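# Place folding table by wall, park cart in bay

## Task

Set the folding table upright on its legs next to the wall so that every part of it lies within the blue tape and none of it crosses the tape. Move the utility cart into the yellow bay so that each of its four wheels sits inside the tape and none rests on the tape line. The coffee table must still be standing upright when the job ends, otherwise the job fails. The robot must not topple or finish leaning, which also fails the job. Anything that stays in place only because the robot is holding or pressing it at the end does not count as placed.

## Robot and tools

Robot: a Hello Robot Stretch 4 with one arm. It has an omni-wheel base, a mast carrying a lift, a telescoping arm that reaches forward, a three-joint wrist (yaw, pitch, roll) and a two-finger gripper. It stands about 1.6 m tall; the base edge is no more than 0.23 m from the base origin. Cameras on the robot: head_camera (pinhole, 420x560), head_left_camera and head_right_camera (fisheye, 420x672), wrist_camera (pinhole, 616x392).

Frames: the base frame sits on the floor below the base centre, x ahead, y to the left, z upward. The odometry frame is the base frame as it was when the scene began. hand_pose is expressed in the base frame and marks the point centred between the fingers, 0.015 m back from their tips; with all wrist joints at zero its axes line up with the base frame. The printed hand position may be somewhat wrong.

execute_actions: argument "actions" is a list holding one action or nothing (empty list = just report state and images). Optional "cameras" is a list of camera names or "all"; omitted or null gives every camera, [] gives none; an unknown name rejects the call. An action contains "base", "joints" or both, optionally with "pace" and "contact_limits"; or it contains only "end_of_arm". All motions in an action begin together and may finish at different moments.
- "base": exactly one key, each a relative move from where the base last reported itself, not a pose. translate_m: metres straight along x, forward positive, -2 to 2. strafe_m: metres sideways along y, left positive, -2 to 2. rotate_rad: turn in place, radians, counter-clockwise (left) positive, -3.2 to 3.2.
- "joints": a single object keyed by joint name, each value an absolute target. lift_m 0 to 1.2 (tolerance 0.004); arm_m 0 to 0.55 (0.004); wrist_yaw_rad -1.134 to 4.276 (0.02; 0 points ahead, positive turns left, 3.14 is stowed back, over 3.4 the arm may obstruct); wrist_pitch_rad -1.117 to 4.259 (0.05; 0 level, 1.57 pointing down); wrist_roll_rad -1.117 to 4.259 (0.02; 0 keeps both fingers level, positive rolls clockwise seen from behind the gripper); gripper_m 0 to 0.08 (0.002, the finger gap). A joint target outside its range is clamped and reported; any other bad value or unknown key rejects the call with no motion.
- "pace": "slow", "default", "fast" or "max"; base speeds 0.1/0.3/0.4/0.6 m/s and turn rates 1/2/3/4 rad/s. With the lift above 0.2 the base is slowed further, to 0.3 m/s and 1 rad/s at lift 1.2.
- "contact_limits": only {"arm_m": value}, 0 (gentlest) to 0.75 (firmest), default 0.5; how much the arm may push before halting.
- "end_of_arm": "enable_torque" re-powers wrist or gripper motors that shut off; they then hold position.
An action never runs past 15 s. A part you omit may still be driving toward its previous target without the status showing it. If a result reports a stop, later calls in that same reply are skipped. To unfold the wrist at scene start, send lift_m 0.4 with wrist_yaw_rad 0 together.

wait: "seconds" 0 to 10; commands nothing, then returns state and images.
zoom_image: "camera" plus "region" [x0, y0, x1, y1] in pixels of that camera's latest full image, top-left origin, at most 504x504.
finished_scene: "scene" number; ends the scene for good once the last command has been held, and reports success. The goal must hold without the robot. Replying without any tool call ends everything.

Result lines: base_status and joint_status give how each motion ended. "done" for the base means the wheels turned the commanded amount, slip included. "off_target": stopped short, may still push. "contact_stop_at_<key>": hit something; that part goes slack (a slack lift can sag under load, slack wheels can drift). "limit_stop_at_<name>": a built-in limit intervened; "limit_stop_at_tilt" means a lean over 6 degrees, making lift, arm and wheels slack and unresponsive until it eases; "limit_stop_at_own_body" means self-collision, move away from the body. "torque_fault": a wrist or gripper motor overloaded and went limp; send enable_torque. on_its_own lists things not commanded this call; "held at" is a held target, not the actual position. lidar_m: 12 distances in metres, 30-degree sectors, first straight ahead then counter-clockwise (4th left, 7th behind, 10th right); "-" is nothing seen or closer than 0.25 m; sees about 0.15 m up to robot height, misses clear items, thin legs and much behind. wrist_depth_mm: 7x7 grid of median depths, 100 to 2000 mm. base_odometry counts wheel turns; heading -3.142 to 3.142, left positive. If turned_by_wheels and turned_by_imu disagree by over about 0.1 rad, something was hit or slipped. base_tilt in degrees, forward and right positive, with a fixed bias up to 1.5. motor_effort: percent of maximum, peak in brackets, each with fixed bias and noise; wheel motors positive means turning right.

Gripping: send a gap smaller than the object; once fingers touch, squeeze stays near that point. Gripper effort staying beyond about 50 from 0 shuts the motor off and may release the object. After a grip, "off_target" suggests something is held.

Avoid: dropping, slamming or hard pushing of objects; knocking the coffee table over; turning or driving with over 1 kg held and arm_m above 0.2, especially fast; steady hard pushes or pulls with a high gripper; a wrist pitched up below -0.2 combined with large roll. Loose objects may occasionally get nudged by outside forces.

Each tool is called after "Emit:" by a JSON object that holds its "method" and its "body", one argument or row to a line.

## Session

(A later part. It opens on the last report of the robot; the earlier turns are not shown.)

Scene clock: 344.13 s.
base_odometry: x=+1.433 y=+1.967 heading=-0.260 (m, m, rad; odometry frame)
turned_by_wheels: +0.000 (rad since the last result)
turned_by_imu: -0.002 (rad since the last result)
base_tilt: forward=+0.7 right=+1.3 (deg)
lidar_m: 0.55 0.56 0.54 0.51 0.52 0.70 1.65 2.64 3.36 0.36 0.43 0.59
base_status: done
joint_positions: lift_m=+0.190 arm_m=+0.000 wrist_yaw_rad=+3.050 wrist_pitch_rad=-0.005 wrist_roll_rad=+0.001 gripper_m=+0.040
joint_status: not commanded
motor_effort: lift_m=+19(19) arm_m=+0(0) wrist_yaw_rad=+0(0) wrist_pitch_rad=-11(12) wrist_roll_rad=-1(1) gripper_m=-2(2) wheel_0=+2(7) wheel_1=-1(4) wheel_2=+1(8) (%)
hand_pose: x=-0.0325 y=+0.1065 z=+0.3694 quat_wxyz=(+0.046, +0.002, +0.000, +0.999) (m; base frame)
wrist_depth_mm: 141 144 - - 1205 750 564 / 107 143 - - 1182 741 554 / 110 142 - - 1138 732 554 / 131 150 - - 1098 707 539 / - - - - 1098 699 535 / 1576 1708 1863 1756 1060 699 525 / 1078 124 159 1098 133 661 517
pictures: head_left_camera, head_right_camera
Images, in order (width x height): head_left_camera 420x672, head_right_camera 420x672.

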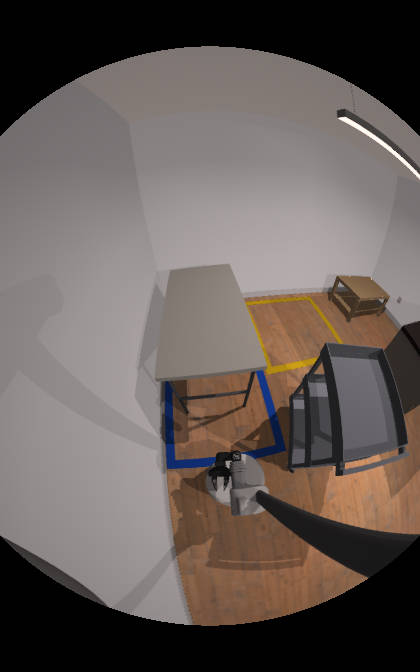

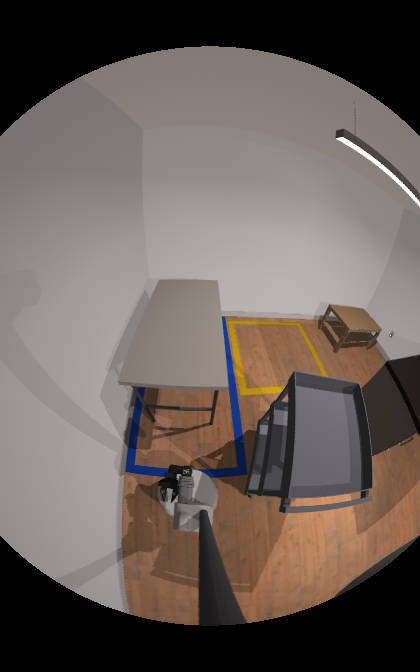

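Emit:
{"method": "execute_actions", "body": {
  "actions": [
    {"base":{"strafe_m":-0.3},"pace":"slow"}
  ],
  "cameras": ["head_camera","head_left_camera","head_right_camera"]
}}

Scene clock: 352.10 s.
base_odometry: x=+1.356 y=+1.678 heading=-0.260 (m, m, rad; odometry frame)
turned_by_wheels: +0.000 (rad since the last result)
turned_by_imu: +0.000 (rad since the last result)
base_tilt: forward=+0.7 right=+1.3 (deg)
lidar_m: 0.58 0.59 0.81 0.80 0.85 1.14 2.56 2.64 3.07 0.25 0.25 0.30
base_status: done
joint_positions: lift_m=+0.190 arm_m=+0.000 wrist_yaw_rad=+3.050 wrist_pitch_rad=-0.005 wrist_roll_rad=+0.001 gripper_m=+0.040
joint_status: not commanded
motor_effort: lift_m=+19(19) arm_m=+0(0) wrist_yaw_rad=+0(1) wrist_pitch_rad=-9(10) wrist_roll_rad=-1(0) gripper_m=-2(2) wheel_0=+11(9) wheel_1=-9(8) wheel_2=+4(2) (%)
hand_pose: x=-0.0325 y=+0.1065 z=+0.3694 quat_wxyz=(+0.046, +0.002, +0.000, +0.999) (m; base frame)
wrist_depth_mm: 141 144 - - 1921 1255 946 / 107 143 - - 1983 1255 931 / 110 141 - - 1921 1205 904 / 131 151 - - 1863 1205 904 / - - - - 1808 1138 904 / 1618 1756 1863 1983 1661 1138 878 / 1078 124 159 1078 132 1098 866
pictures: head_camera, head_left_camera, head_right_camera
Images, in order (width x height): head_camera 420x560, head_left_camera 420x672, head_right_camera 420x672.

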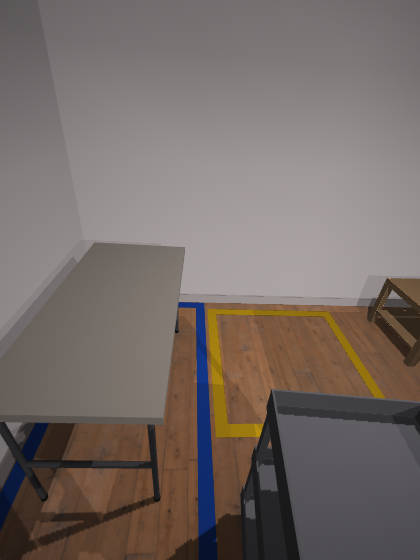

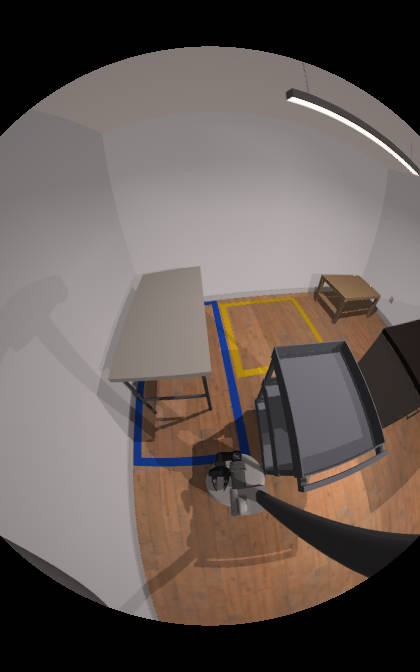

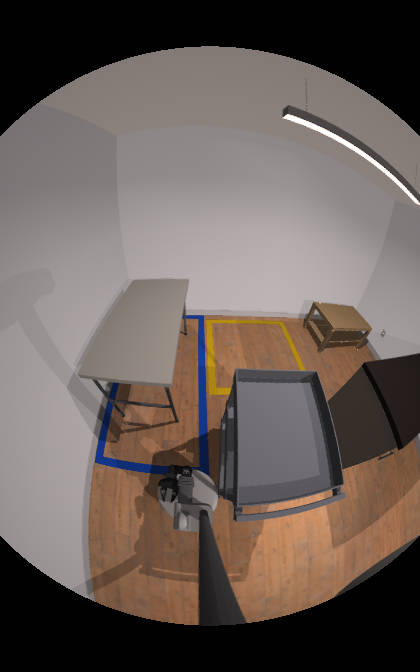

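Emit:
{"method": "execute_actions", "body": {
  "actions": [
    {"base":{"strafe_m":0.05}}
  ],
  "cameras": []
}}

Emit:
{"method": "execute_actions", "body": {
  "actions": [
    {"base":{"translate_m":-0.55}}
  ],
  "cameras": []
}}

Emit:
{"method": "execute_actions", "body": {
  "actions": [
    {"base":{"strafe_m":-0.52}}
  ],
  "cameras": ["head_camera","head_left_camera","head_right_camera"]
}}

Scene clock: 360.03 s.
base_odometry: x=+1.369 y=+1.726 heading=-0.260 (m, m, rad; odometry frame)
turned_by_wheels: +0.000 (rad since the last result)
turned_by_imu: -0.001 (rad since the last result)
base_tilt: forward=+0.7 right=+1.3 (deg)
lidar_m: 0.55 0.59 0.79 0.74 0.79 1.02 2.49 2.64 3.12 0.25 0.25 0.35
base_status: done
joint_positions: lift_m=+0.190 arm_m=+0.000 wrist_yaw_rad=+3.050 wrist_pitch_rad=-0.005 wrist_roll_rad=+0.001 gripper_m=+0.040
joint_status: not commanded
motor_effort: lift_m=+19(19) arm_m=+0(0) wrist_yaw_rad=-1(0) wrist_pitch_rad=-11(8) wrist_roll_rad=-1(1) gripper_m=-2(2) wheel_0=-1(8) wheel_1=-1(5) wheel_2=+0(4) (%)
hand_pose: x=-0.0325 y=+0.1065 z=+0.3694 quat_wxyz=(+0.046, +0.002, +0.000, +0.999) (m; base frame)
wrist_depth_mm: 141 145 - - 1921 1160 878 / 107 143 - - 1808 1160 866 / 110 141 - - 1808 1138 854 / 131 151 - - 1708 1118 842 / - - - - 1708 1078 831 / 1618 1708 1863 1983 1618 1060 820 / 1098 124 159 1078 133 1025 798
pictures: none
No camera images: the call's "cameras" was empty. Leave "cameras" out to get every camera's image.

Scene clock: 363.33 s.
base_odometry: x=+0.838 y=+1.868 heading=-0.260 (m, m, rad; odometry frame)
turned_by_wheels: +0.000 (rad since the last result)
turned_by_imu: +0.001 (rad since the last result)
base_tilt: forward=+0.7 right=+1.4 (deg)
lidar_m: 1.07 1.12 0.77 0.69 0.74 1.00 2.00 2.05 2.70 2.60 0.67 0.54
base_status: done
joint_positions: lift_m=+0.190 arm_m=+0.000 wrist_yaw_rad=+3.050 wrist_pitch_rad=-0.005 wrist_roll_rad=+0.001 gripper_m=+0.040
joint_status: not commanded
motor_effort: lift_m=+19(19) arm_m=+0(0) wrist_yaw_rad=-1(1) wrist_pitch_rad=-10(9) wrist_roll_rad=-1(1) gripper_m=-2(2) wheel_0=-2(4) wheel_1=+0(3) wheel_2=-2(10) (%)
hand_pose: x=-0.0325 y=+0.1065 z=+0.3694 quat_wxyz=(+0.046, +0.002, +0.000, +0.999) (m; base frame)
wrist_depth_mm: 140 144 - - 1756 1098 831 / 107 143 - - 1708 1060 820 / 110 141 - - 1661 1098 809 / 131 151 - - 1661 1060 798 / 1983 - - - 1661 1042 788 / 1576 1756 1863 - 1576 1008 778 / 1098 124 158 1078 133 960 768
pictures: none
No camera images: the call's "cameras" was empty. Leave "cameras" out to get every camera's image.

Scene clock: 366.40 s.
base_odometry: x=+0.704 y=+1.365 heading=-0.260 (m, m, rad; odometry frame)
turned_by_wheels: +0.000 (rad since the last result)
turned_by_imu: +0.001 (rad since the last result)
base_tilt: forward=+0.7 right=+1.4 (deg)
lidar_m: 0.46 0.51 1.32 1.24 1.29 1.72 1.96 2.01 2.58 2.46 0.83 0.47
base_status: done
joint_positions: lift_m=+0.190 arm_m=+0.000 wrist_yaw_rad=+3.050 wrist_pitch_rad=-0.005 wrist_roll_rad=+0.001 gripper_m=+0.040
joint_status: not commanded
motor_effort: lift_m=+19(19) arm_m=+0(0) wrist_yaw_rad=-1(0) wrist_pitch_rad=-9(9) wrist_roll_rad=-2(1) gripper_m=-2(2) wheel_0=+2(8) wheel_1=+2(9) wheel_2=+0(3) (%)
hand_pose: x=-0.0325 y=+0.1065 z=+0.3694 quat_wxyz=(+0.046, +0.002, +0.000, +0.999) (m; base frame)
wrist_depth_mm: 140 144 - - - - 1499 / 107 143 - - - 1983 1464 / 111 141 - - - 1921 1430 / 131 151 - - - 1983 1397 / 1983 - - - - 1863 1397 / 1618 1708 1863 - - 1756 1397 / 1098 124 159 1098 133 1336 1281
pictures: head_camera, head_left_camera, head_right_camera
Images, in order (width x height): head_camera 420x560, head_left_camera 420x672, head_right_camera 420x672.

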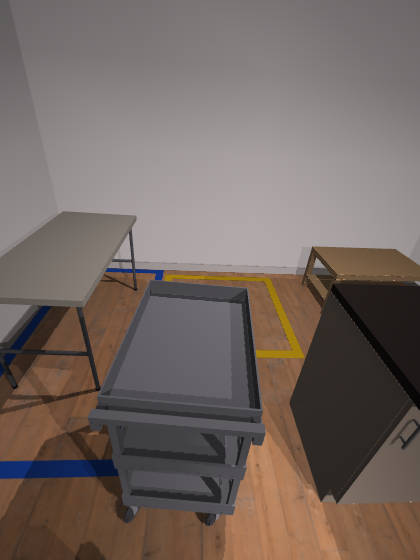

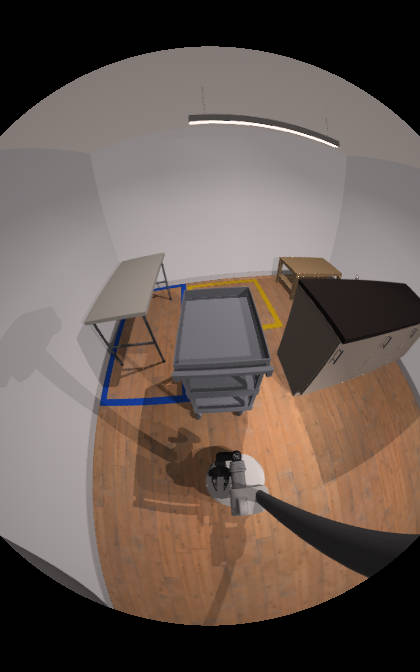

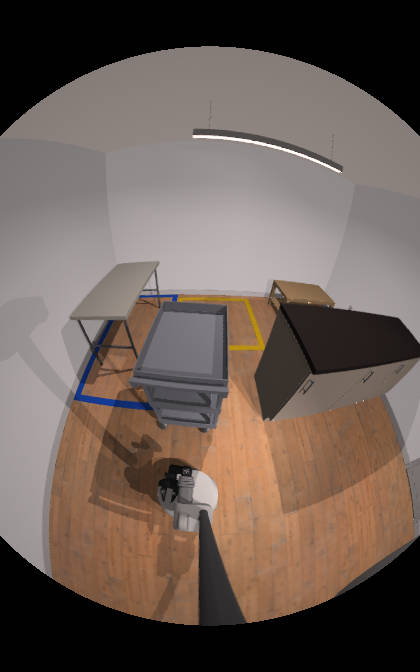

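Emit:
{"method": "execute_actions", "body": {
  "actions": [
    {"base":{"strafe_m":0.15}}
  ],
  "cameras": []
}}

Emit:
{"method": "execute_actions", "body": {
  "actions": [
    {"base":{"translate_m":0.65},"pace":"slow"}
  ],
  "cameras": ["head_camera","head_left_camera","head_right_camera"]
}}

Scene clock: 373.87 s.
base_odometry: x=+0.742 y=+1.510 heading=-0.260 (m, m, rad; odometry frame)
turned_by_wheels: +0.000 (rad since the last result)
turned_by_imu: -0.001 (rad since the last result)
base_tilt: forward=+0.7 right=+1.3 (deg)
lidar_m: 0.47 1.21 1.17 1.10 1.13 1.51 1.99 2.05 2.70 2.60 0.94 0.48
base_status: done
joint_positions: lift_m=+0.190 arm_m=+0.000 wrist_yaw_rad=+3.050 wrist_pitch_rad=-0.005 wrist_roll_rad=+0.001 gripper_m=+0.040
joint_status: not commanded
motor_effort: lift_m=+19(19) arm_m=+0(0) wrist_yaw_rad=-1(1) wrist_pitch_rad=-9(10) wrist_roll_rad=+0(1) gripper_m=-1(2) wheel_0=+1(11) wheel_1=+0(11) wheel_2=-1(1) (%)
hand_pose: x=-0.0325 y=+0.1065 z=+0.3694 quat_wxyz=(+0.046, +0.002, +0.000, +0.999) (m; base frame)
wrist_depth_mm: 141 144 - - - 1756 1281 / 107 143 - - - 1708 1255 / 110 141 - - - 1661 1281 / 131 151 - - - 1618 1229 / 1983 - - - - 1618 1229 / 1618 1708 1863 1983 - 1618 1205 / 1078 124 159 1078 133 1336 1182
pictures: none
No camera images: the call's "cameras" was empty. Leave "cameras" out to get every camera's image.

Scene clock: 381.63 s.
base_odometry: x=+1.370 y=+1.343 heading=-0.260 (m, m, rad; odometry frame)
turned_by_wheels: +0.000 (rad since the last result)
turned_by_imu: -0.004 (rad since the last result)
base_tilt: forward=+0.7 right=+1.3 (deg)
lidar_m: 0.25 0.63 0.66 1.14 1.18 1.57 2.65 2.71 2.73 0.75 0.25 0.25
base_status: done
joint_positions: lift_m=+0.190 arm_m=+0.000 wrist_yaw_rad=+3.050 wrist_pitch_rad=-0.005 wrist_roll_rad=+0.001 gripper_m=+0.040
joint_status: not commanded
motor_effort: lift_m=+19(19) arm_m=+0(0) wrist_yaw_rad=-1(0) wrist_pitch_rad=-7(9) wrist_roll_rad=-1(2) gripper_m=-2(2) wheel_0=+8(11) wheel_1=+7(3) wheel_2=-11(11) (%)
hand_pose: x=-0.0325 y=+0.1065 z=+0.3694 quat_wxyz=(+0.046, +0.002, +0.000, +0.999) (m; base frame)
wrist_depth_mm: 141 144 - - - 1808 1366 / 107 143 - - - 1808 1308 / 110 142 - - - 1808 1366 / 131 151 - - - 1708 1281 / - - - - - 1708 1281 / 1576 1708 1921 - - 1661 1281 / 1098 124 159 1078 133 1336 1205
pictures: head_camera, head_left_camera, head_right_camera
Images, in order (width x height): head_camera 420x560, head_left_camera 420x672, head_right_camera 420x672.

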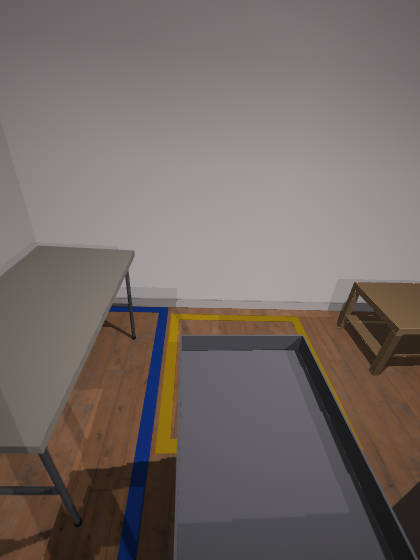

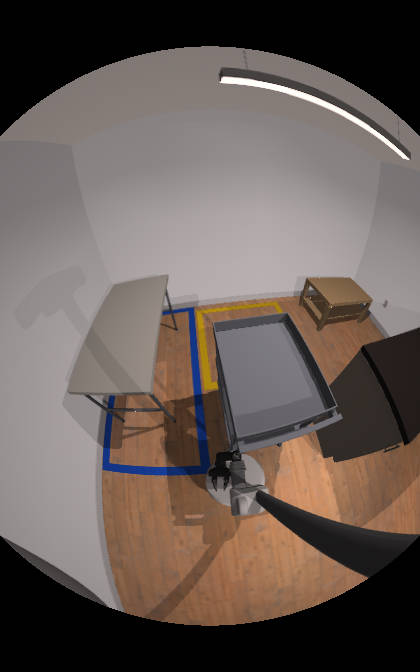

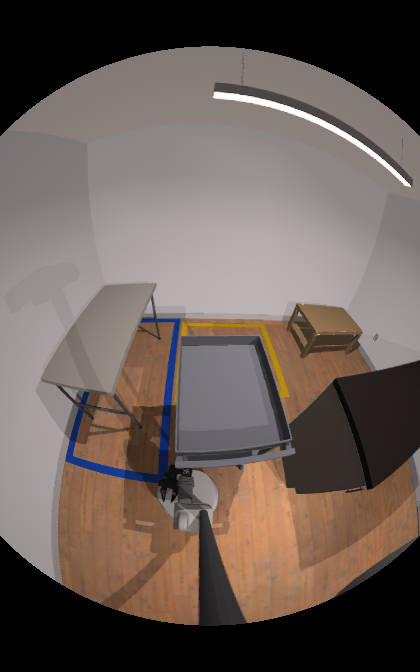

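Emit:
{"method": "execute_actions", "body": {
  "actions": [
    {"base":{"translate_m":-0.3}}
  ],
  "cameras": []
}}

Emit:
{"method": "execute_actions", "body": {
  "actions": [
    {"base":{"strafe_m":-0.3}}
  ],
  "cameras": ["head_camera","head_left_camera","head_right_camera"]
}}

Scene clock: 391.17 s.
base_odometry: x=+1.080 y=+1.420 heading=-0.260 (m, m, rad; odometry frame)
turned_by_wheels: +0.000 (rad since the last result)
turned_by_imu: +0.000 (rad since the last result)
base_tilt: forward=+0.7 right=+1.3 (deg)
lidar_m: 0.43 0.88 1.09 1.11 1.15 1.55 2.33 2.40 2.70 0.84 0.80 0.46
base_status: done
joint_positions: lift_m=+0.190 arm_m=+0.000 wrist_yaw_rad=+3.050 wrist_pitch_rad=-0.005 wrist_roll_rad=+0.001 gripper_m=+0.040
joint_status: not commanded
motor_effort: lift_m=+19(19) arm_m=+0(0) wrist_yaw_rad=-1(1) wrist_pitch_rad=-8(11) wrist_roll_rad=+0(1) gripper_m=-2(2) wheel_0=-2(9) wheel_1=-1(6) wheel_2=-1(13) (%)
hand_pose: x=-0.0325 y=+0.1065 z=+0.3694 quat_wxyz=(+0.046, +0.002, +0.000, +0.999) (m; base frame)
wrist_depth_mm: 141 145 - - - 1808 1308 / 107 143 - - - 1708 1308 / 111 142 - - - 1708 1281 / 131 151 - - - 1708 1229 / - - - - - 1661 1255 / 1618 1708 1863 - - 1618 1229 / 1078 124 159 1098 133 1308 1182
pictures: none
No camera images: the call's "cameras" was empty. Leave "cameras" out to get every camera's image.

Scene clock: 393.50 s.
base_odometry: x=+1.003 y=+1.130 heading=-0.260 (m, m, rad; odometry frame)
turned_by_wheels: +0.000 (rad since the last result)
turned_by_imu: +0.000 (rad since the last result)
base_tilt: forward=+0.7 right=+1.3 (deg)
lidar_m: 0.46 0.47 1.12 1.42 1.47 1.92 2.32 2.39 2.41 0.94 0.50 0.47
base_status: done
joint_positions: lift_m=+0.190 arm_m=+0.000 wrist_yaw_rad=+3.050 wrist_pitch_rad=-0.005 wrist_roll_rad=+0.001 gripper_m=+0.040
joint_status: not commanded
motor_effort: lift_m=+19(19) arm_m=+0(0) wrist_yaw_rad=-1(1) wrist_pitch_rad=-9(10) wrist_roll_rad=+0(1) gripper_m=-2(2) wheel_0=-1(11) wheel_1=-1(13) wheel_2=+0(1) (%)
hand_pose: x=-0.0325 y=+0.1065 z=+0.3694 quat_wxyz=(+0.046, +0.002, +0.000, +0.999) (m; base frame)
wrist_depth_mm: 141 145 - - - - 1708 / 107 143 - - - - 1661 / 110 142 - - - - 1576 / 131 151 - - - - 1661 / - - - - - - 1618 / 1618 1708 1863 - - 1983 1576 / 1098 124 159 1098 133 1308 1336
pictures: head_camera, head_left_camera, head_right_camera
Images, in order (width x height): head_camera 420x560, head_left_camera 420x672, head_right_camera 420x672.

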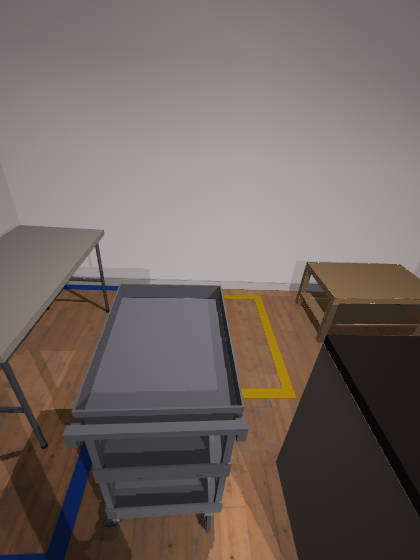

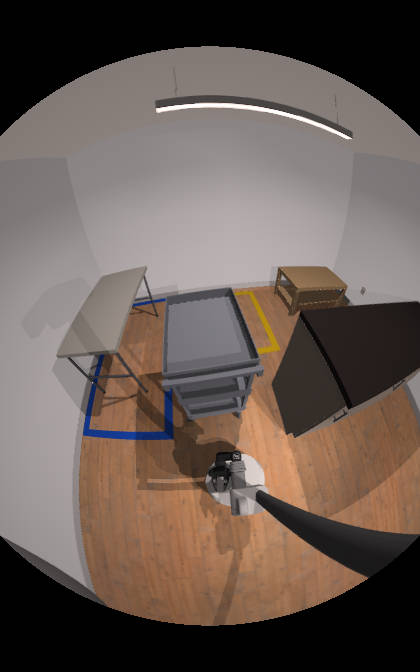

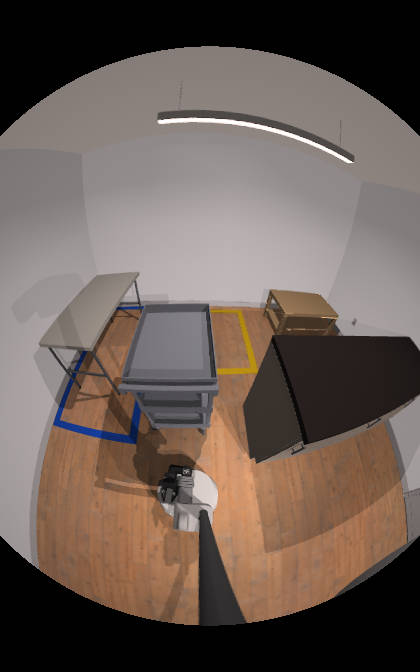

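Emit:
{"method": "execute_actions", "body": {
  "actions": [
    {"base":{"strafe_m":0.23}}
  ],
  "cameras": []
}}

Emit:
{"method": "execute_actions", "body": {
  "actions": [
    {"base":{"translate_m":0.5},"pace":"slow"}
  ],
  "cameras": ["head_camera","head_left_camera","head_right_camera"]
}}

Scene clock: 403.27 s.
base_odometry: x=+1.062 y=+1.352 heading=-0.260 (m, m, rad; odometry frame)
turned_by_wheels: +0.000 (rad since the last result)
turned_by_imu: -0.001 (rad since the last result)
base_tilt: forward=+0.7 right=+1.3 (deg)
lidar_m: 0.43 0.90 1.12 1.17 1.23 1.62 2.33 2.38 2.64 0.85 0.72 0.47
base_status: done
joint_positions: lift_m=+0.190 arm_m=+0.000 wrist_yaw_rad=+3.050 wrist_pitch_rad=-0.005 wrist_roll_rad=+0.001 gripper_m=+0.040
joint_status: not commanded
motor_effort: lift_m=+19(19) arm_m=+0(0) wrist_yaw_rad=-1(0) wrist_pitch_rad=-10(9) wrist_roll_rad=-1(0) gripper_m=-2(2) wheel_0=+0(6) wheel_1=+0(10) wheel_2=+0(0) (%)
hand_pose: x=-0.0325 y=+0.1065 z=+0.3694 quat_wxyz=(+0.046, +0.002, +0.000, +0.999) (m; base frame)
wrist_depth_mm: 141 144 - - - 1921 1397 / 107 142 - - - 1921 1397 / 111 141 - - - 1863 1336 / 131 151 - - - 1808 1366 / - - - - - 1756 1336 / 1618 1708 1863 1983 - 1661 1336 / 1098 124 159 1078 133 1336 1255
pictures: none
No camera images: the call's "cameras" was empty. Leave "cameras" out to get every camera's image.

Scene clock: 409.57 s.
base_odometry: x=+1.545 y=+1.224 heading=-0.260 (m, m, rad; odometry frame)
turned_by_wheels: +0.000 (rad since the last result)
turned_by_imu: -0.004 (rad since the last result)
base_tilt: forward=+0.7 right=+1.3 (deg)
lidar_m: 0.25 0.70 0.54 1.09 1.26 1.70 2.83 2.90 0.70 0.66 0.25 0.25
base_status: done
joint_positions: lift_m=+0.190 arm_m=+0.000 wrist_yaw_rad=+3.050 wrist_pitch_rad=-0.005 wrist_roll_rad=+0.001 gripper_m=+0.040
joint_status: not commanded
motor_effort: lift_m=+19(19) arm_m=+0(0) wrist_yaw_rad=+0(0) wrist_pitch_rad=-12(10) wrist_roll_rad=-1(1) gripper_m=-2(2) wheel_0=+6(9) wheel_1=+6(8) wheel_2=-10(12) (%)
hand_pose: x=-0.0325 y=+0.1065 z=+0.3694 quat_wxyz=(+0.046, +0.002, +0.000, +0.999) (m; base frame)
wrist_depth_mm: 140 144 - - - 1983 1430 / 107 143 - - - 1921 1430 / 111 142 - - - 1921 1430 / 131 151 - - - 1808 1397 / - - - - - 1808 1366 / 1618 1708 1863 - - 1756 1336 / 1078 124 159 1098 133 1336 1281
pictures: head_camera, head_left_camera, head_right_camera
Images, in order (width x height): head_camera 420x560, head_left_camera 420x672, head_right_camera 420x672.

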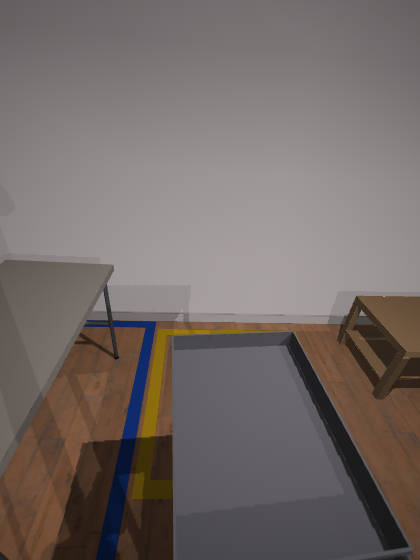

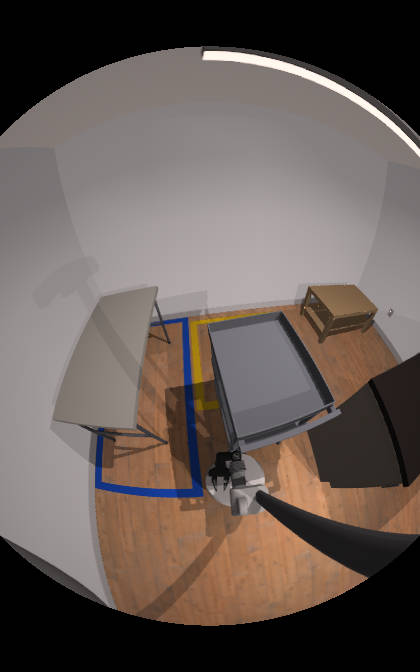

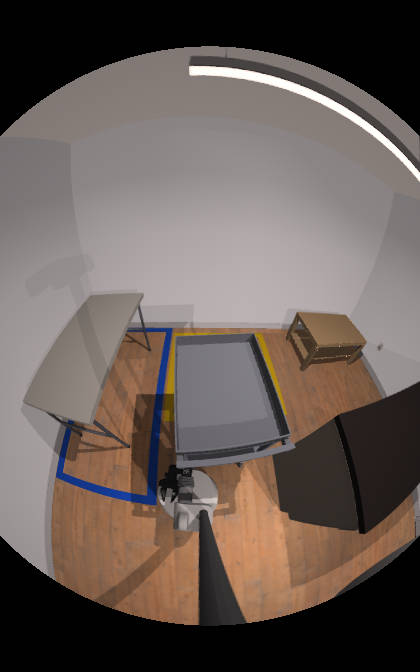

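Emit:
{"method": "execute_actions", "body": {
  "actions": [
    {"base":{"translate_m":-0.3}}
  ],
  "cameras": []
}}

Emit:
{"method": "execute_actions", "body": {
  "actions": [
    {"base":{"strafe_m":-0.28}}
  ],
  "cameras": ["head_camera","head_left_camera","head_right_camera"]
}}

Scene clock: 416.33 s.
base_odometry: x=+1.255 y=+1.301 heading=-0.260 (m, m, rad; odometry frame)
turned_by_wheels: +0.000 (rad since the last result)
turned_by_imu: +0.000 (rad since the last result)
base_tilt: forward=+0.7 right=+1.3 (deg)
lidar_m: 0.43 0.75 0.83 1.20 1.24 1.65 2.53 2.60 2.66 0.66 0.70 0.48
base_status: done
joint_positions: lift_m=+0.190 arm_m=+0.000 wrist_yaw_rad=+3.050 wrist_pitch_rad=-0.005 wrist_roll_rad=+0.001 gripper_m=+0.040
joint_status: not commanded
motor_effort: lift_m=+19(19) arm_m=+0(0) wrist_yaw_rad=+0(1) wrist_pitch_rad=-11(10) wrist_roll_rad=+0(1) gripper_m=-2(2) wheel_0=-1(4) wheel_1=-1(7) wheel_2=-2(10) (%)
hand_pose: x=-0.0325 y=+0.1065 z=+0.3694 quat_wxyz=(+0.046, +0.002, +0.000, +0.999) (m; base frame)
wrist_depth_mm: 140 144 - - - 1921 1464 / 107 143 - - - 1863 1397 / 110 141 - - - 1863 1366 / 131 151 - - - 1863 1336 / - - - - - 1808 1336 / 1576 1708 1863 - - 1708 1308 / 1078 124 159 1078 132 1336 1255
pictures: none
No camera images: the call's "cameras" was empty. Leave "cameras" out to get every camera's image.

Scene clock: 418.60 s.
base_odometry: x=+1.183 y=+1.031 heading=-0.260 (m, m, rad; odometry frame)
turned_by_wheels: +0.000 (rad since the last result)
turned_by_imu: +0.000 (rad since the last result)
base_tilt: forward=+0.7 right=+1.3 (deg)
lidar_m: 0.45 0.48 0.97 1.48 1.53 2.00 2.53 2.59 2.36 0.41 0.42 0.51
base_status: done
joint_positions: lift_m=+0.190 arm_m=+0.000 wrist_yaw_rad=+3.050 wrist_pitch_rad=-0.005 wrist_roll_rad=+0.001 gripper_m=+0.040
joint_status: not commanded
motor_effort: lift_m=+19(19) arm_m=+0(0) wrist_yaw_rad=-1(0) wrist_pitch_rad=-10(9) wrist_roll_rad=+0(1) gripper_m=-2(2) wheel_0=-1(11) wheel_1=+2(10) wheel_2=-1(0) (%)
hand_pose: x=-0.0325 y=+0.1065 z=+0.3694 quat_wxyz=(+0.046, +0.002, +0.000, +0.999) (m; base frame)
wrist_depth_mm: 140 144 - - - - 1756 / 107 142 - - - - 1756 / 110 142 - - - - 1661 / 131 151 - - - - 1708 / - - - - - - 1661 / 1618 1756 1921 - - - 1661 / 1118 124 159 1098 133 1308 1336
pictures: head_camera, head_left_camera, head_right_camera
Images, in order (width x height): head_camera 420x560, head_left_camera 420x672, head_right_camera 420x672.

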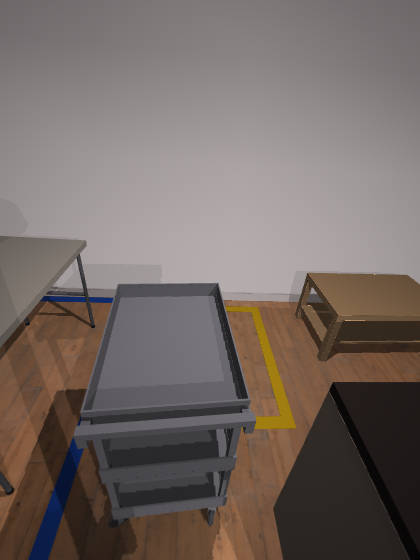

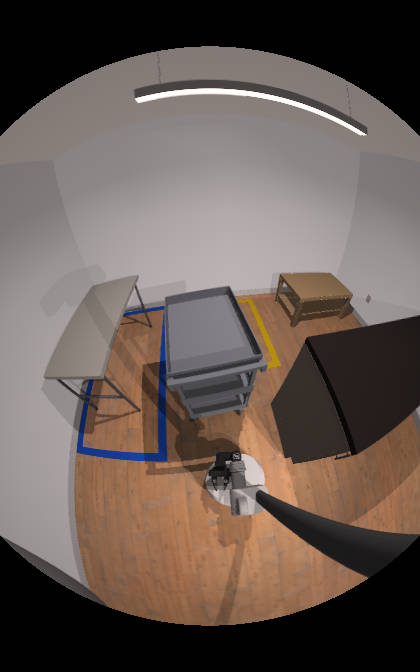

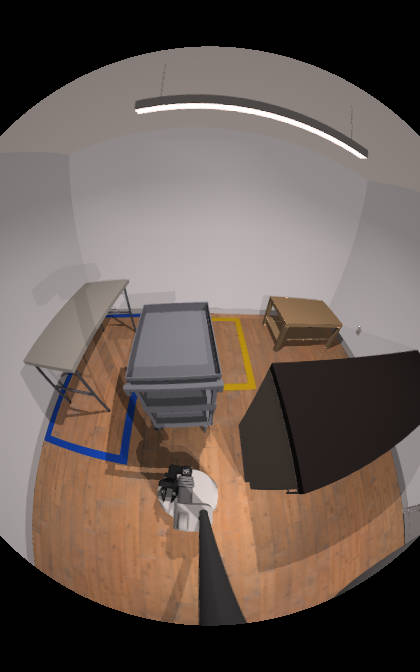

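Emit:
{"method": "execute_actions", "body": {
  "actions": [
    {"base":{"strafe_m":0.13}}
  ],
  "cameras": []
}}

Emit:
{"method": "execute_actions", "body": {
  "actions": [
    {"base":{"translate_m":0.65},"pace":"slow"}
  ],
  "cameras": ["head_camera","head_left_camera","head_right_camera"]
}}

Scene clock: 427.23 s.
base_odometry: x=+1.216 y=+1.156 heading=-0.261 (m, m, rad; odometry frame)
turned_by_wheels: +0.000 (rad since the last result)
turned_by_imu: -0.001 (rad since the last result)
base_tilt: forward=+0.7 right=+1.3 (deg)
lidar_m: 0.44 0.45 0.85 1.34 1.39 1.86 2.52 2.59 2.50 0.53 0.55 0.49
base_status: done
joint_positions: lift_m=+0.190 arm_m=+0.000 wrist_yaw_rad=+3.050 wrist_pitch_rad=-0.005 wrist_roll_rad=+0.001 gripper_m=+0.040
joint_status: not commanded
motor_effort: lift_m=+19(19) arm_m=+0(0) wrist_yaw_rad=-1(1) wrist_pitch_rad=-8(8) wrist_roll_rad=-1(1) gripper_m=-2(2) wheel_0=-1(8) wheel_1=-2(8) wheel_2=-1(1) (%)
hand_pose: x=-0.0325 y=+0.1065 z=+0.3694 quat_wxyz=(+0.046, +0.002, +0.000, +0.999) (m; base frame)
wrist_depth_mm: 140 144 - - - - 1618 / 107 143 - - - - 1576 / 111 142 - - - - 1576 / 131 151 - - - - 1537 / - - - - - - 1537 / 1576 1756 1863 - - 1863 1499 / 1098 124 159 1078 133 1336 1336
pictures: none
No camera images: the call's "cameras" was empty. Leave "cameras" out to get every camera's image.

Scene clock: 435.03 s.
base_odometry: x=+1.844 y=+0.989 heading=-0.261 (m, m, rad; odometry frame)
turned_by_wheels: +0.000 (rad since the last result)
turned_by_imu: -0.004 (rad since the last result)
base_tilt: forward=+0.7 right=+1.3 (deg)
lidar_m: 0.25 0.25 0.65 0.61 1.42 1.91 3.20 0.78 0.53 0.49 0.25 0.25
base_status: done
joint_positions: lift_m=+0.190 arm_m=+0.000 wrist_yaw_rad=+3.050 wrist_pitch_rad=-0.005 wrist_roll_rad=+0.001 gripper_m=+0.040
joint_status: not commanded
motor_effort: lift_m=+19(19) arm_m=+0(0) wrist_yaw_rad=-1(1) wrist_pitch_rad=-10(11) wrist_roll_rad=-1(1) gripper_m=-2(2) wheel_0=+2(9) wheel_1=+1(7) wheel_2=-4(6) (%)
hand_pose: x=-0.0325 y=+0.1065 z=+0.3694 quat_wxyz=(+0.046, +0.002, +0.000, +0.999) (m; base frame)
wrist_depth_mm: 141 144 - - - - 1708 / 107 143 - - - - 1708 / 110 142 - - - - 1618 / 131 151 - - - - 1618 / - - - - - - 1537 / 1576 1708 1863 - - 1921 1618 / 1098 124 159 1078 133 1336 1336
pictures: head_camera, head_left_camera, head_right_camera
Images, in order (width x height): head_camera 420x560, head_left_camera 420x672, head_right_camera 420x672.

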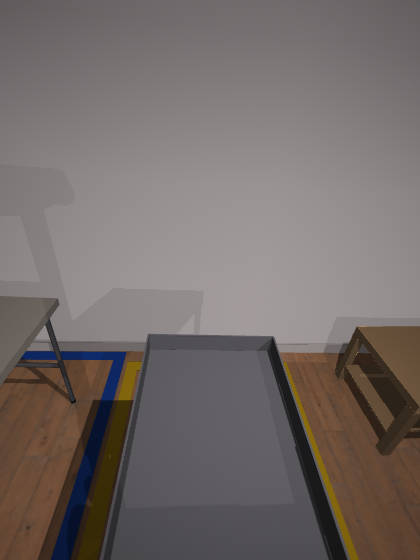

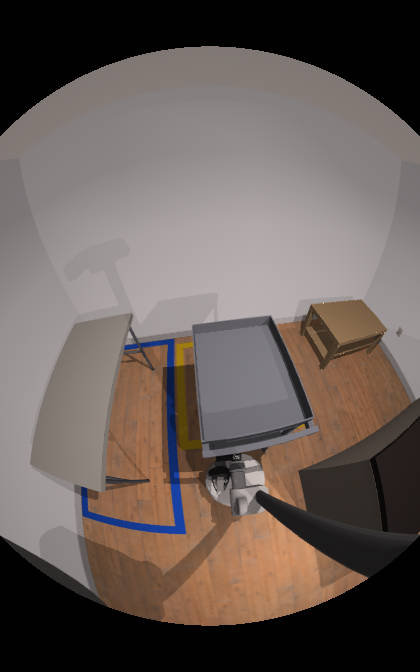

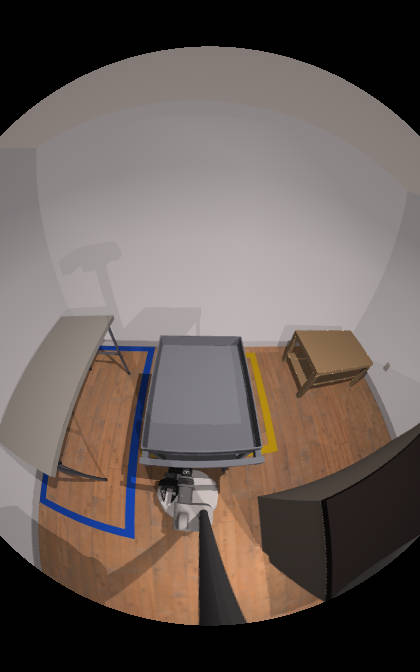

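Emit:
{"method": "execute_actions", "body": {
  "actions": [
    {"base":{"translate_m":0.3},"pace":"slow"}
  ],
  "cameras": ["head_camera"]
}}

Emit:
{"method": "execute_actions", "body": {
  "actions": [
    {"base":{"translate_m":-0.75}}
  ],
  "cameras": ["head_camera","head_left_camera","head_right_camera"]
}}

Scene clock: 442.60 s.
base_odometry: x=+2.134 y=+0.912 heading=-0.261 (m, m, rad; odometry frame)
turned_by_wheels: +0.000 (rad since the last result)
turned_by_imu: -0.003 (rad since the last result)
base_tilt: forward=+0.6 right=+1.3 (deg)
lidar_m: 0.25 0.93 0.68 0.62 0.66 1.92 3.52 0.75 0.62 1.15 0.27 0.25
base_status: done
joint_positions: lift_m=+0.190 arm_m=+0.000 wrist_yaw_rad=+3.050 wrist_pitch_rad=-0.005 wrist_roll_rad=+0.001 gripper_m=+0.040
joint_status: not commanded
motor_effort: lift_m=+19(19) arm_m=+0(0) wrist_yaw_rad=-2(0) wrist_pitch_rad=-10(10) wrist_roll_rad=+0(1) gripper_m=-2(2) wheel_0=+7(9) wheel_1=+6(6) wheel_2=-11(13) (%)
hand_pose: x=-0.0325 y=+0.1065 z=+0.3694 quat_wxyz=(+0.046, +0.002, +0.000, +0.999) (m; base frame)
wrist_depth_mm: 140 144 - - - - 1708 / 107 143 - - - - 1708 / 110 142 - - - - 1618 / 131 151 - - - - 1618 / - - - - - - 1576 / 1576 1708 1863 - - 1921 1661 / 1098 124 159 1078 133 1308 1366
pictures: head_camera
Images, in order (width x height): head_camera 420x560.

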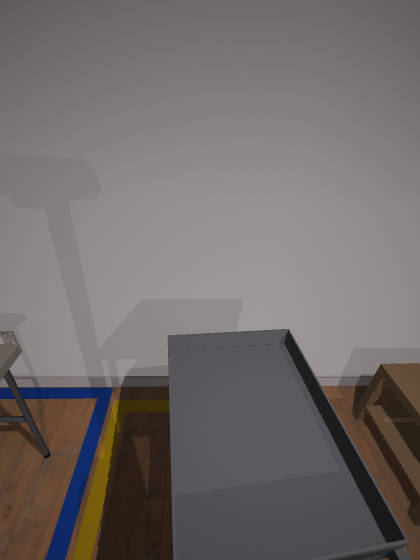

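Scene clock: 446.60 s.
base_odometry: x=+1.409 y=+1.105 heading=-0.261 (m, m, rad; odometry frame)
turned_by_wheels: +0.000 (rad since the last result)
turned_by_imu: +0.002 (rad since the last result)
base_tilt: forward=+0.7 right=+1.3 (deg)
lidar_m: 0.89 0.93 0.75 1.36 1.40 1.88 2.72 2.78 0.57 0.52 0.53 0.97
base_status: done
joint_positions: lift_m=+0.190 arm_m=+0.000 wrist_yaw_rad=+3.050 wrist_pitch_rad=-0.005 wrist_roll_rad=+0.001 gripper_m=+0.040
joint_status: not commanded
motor_effort: lift_m=+19(19) arm_m=+0(0) wrist_yaw_rad=-1(1) wrist_pitch_rad=-10(11) wrist_roll_rad=-1(1) gripper_m=-2(2) wheel_0=-2(7) wheel_1=+1(2) wheel_2=+0(12) (%)
hand_pose: x=-0.0325 y=+0.1065 z=+0.3694 quat_wxyz=(+0.046, +0.002, +0.000, +0.999) (m; base frame)
wrist_depth_mm: 141 144 - - - - 1618 / 107 143 - - - - 1618 / 110 142 - - - - 1576 / 131 151 - - - - 1537 / - - - - - - 1537 / 1576 1708 1863 1983 - 1983 1537 / 1078 123 159 1078 132 1336 1397
pictures: head_camera, head_left_camera, head_right_camera
Images, in order (width x height): head_camera 420x560, head_left_camera 420x672, head_right_camera 420x672.

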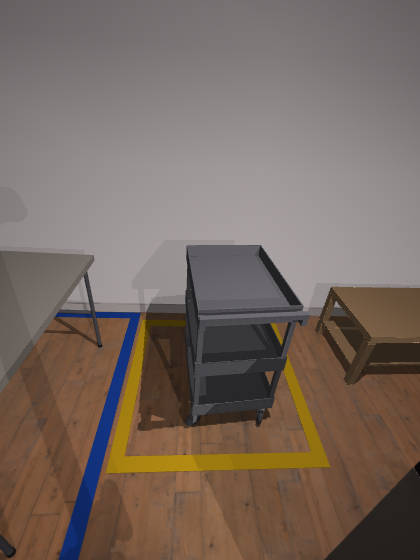

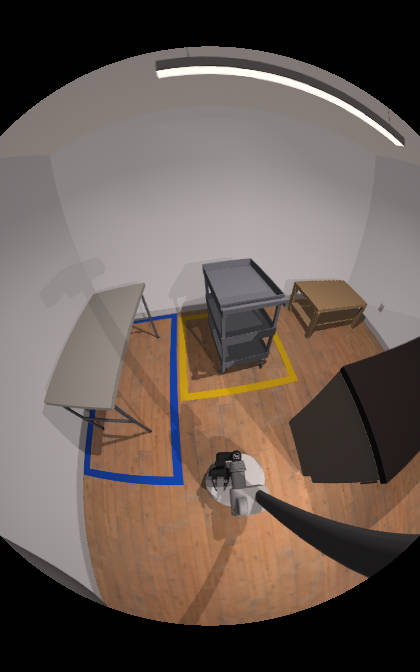

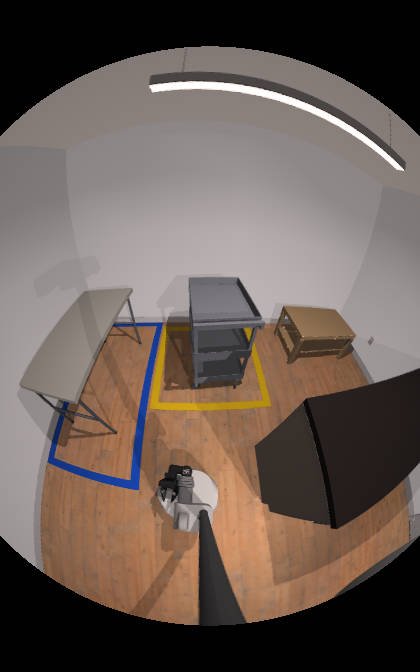

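Emit:
{"method": "execute_actions", "body": {
  "actions": [],
  "cameras": ["head_camera","head_left_camera"]
}}

Emit:
{"method": "zoom_image", "body": {
  "camera": "head_camera",
  "region": [0,230,340,500]
}}

Scene clock: 452.97 s.
base_odometry: x=+1.409 y=+1.105 heading=-0.261 (m, m, rad; odometry frame)
turned_by_wheels: +0.000 (rad since the last result)
turned_by_imu: -0.001 (rad since the last result)
base_tilt: forward=+0.7 right=+1.3 (deg)
lidar_m: 0.87 0.93 0.74 1.35 1.41 1.88 2.72 2.80 0.56 0.52 0.53 0.95
base_status: done
joint_positions: lift_m=+0.190 arm_m=+0.000 wrist_yaw_rad=+3.050 wrist_pitch_rad=-0.005 wrist_roll_rad=+0.001 gripper_m=+0.040
joint_status: not commanded
motor_effort: lift_m=+19(19) arm_m=+0(0) wrist_yaw_rad=+0(1) wrist_pitch_rad=-10(11) wrist_roll_rad=-1(1) gripper_m=-2(2) wheel_0=-2(7) wheel_1=+1(2) wheel_2=+0(12) (%)
hand_pose: x=-0.0325 y=+0.1065 z=+0.3694 quat_wxyz=(+0.046, +0.002, +0.000, +0.999) (m; base frame)
wrist_depth_mm: 141 144 - - - - 1661 / 107 143 - - - - 1618 / 110 142 - - - - 1537 / 131 150 - - - - 1537 / - - - - - - 1499 / 1576 1708 1863 - - 1863 1499 / 1098 124 159 1078 133 1336 1336
pictures: head_camera, head_left_camera
Images, in order (width x height): head_camera 420x560, head_left_camera 420x672.

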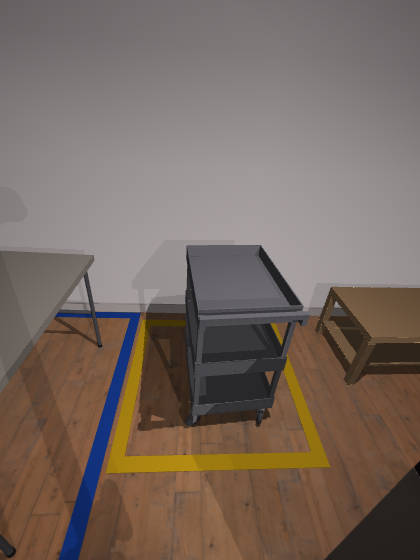

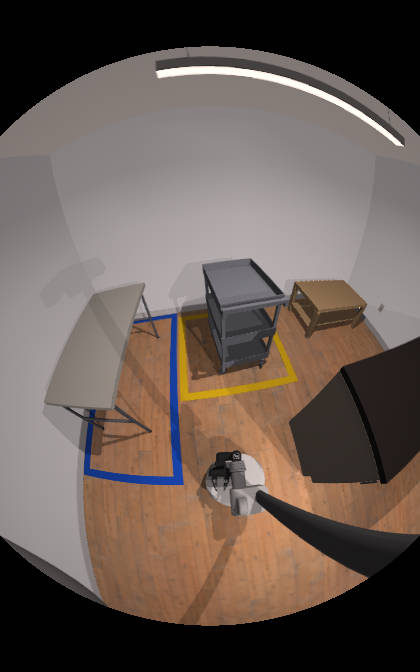

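Region (0, 230, 340, 500) of head_camera's 420x560 image, scaled by 1.482, with more detail than that image has; it fills the top 400 rows of this view, and the rest is white.

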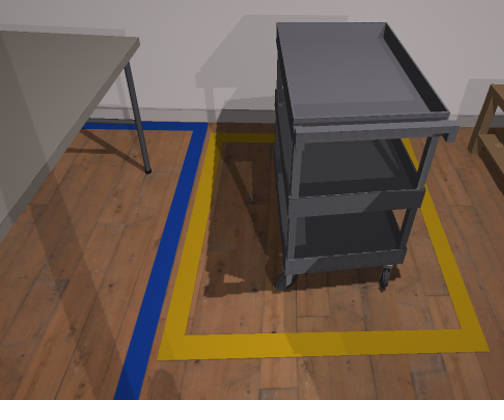

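Emit:
{"method": "finished_scene", "body": {
  "scene": 1
}}

The scene is finished: the task was done.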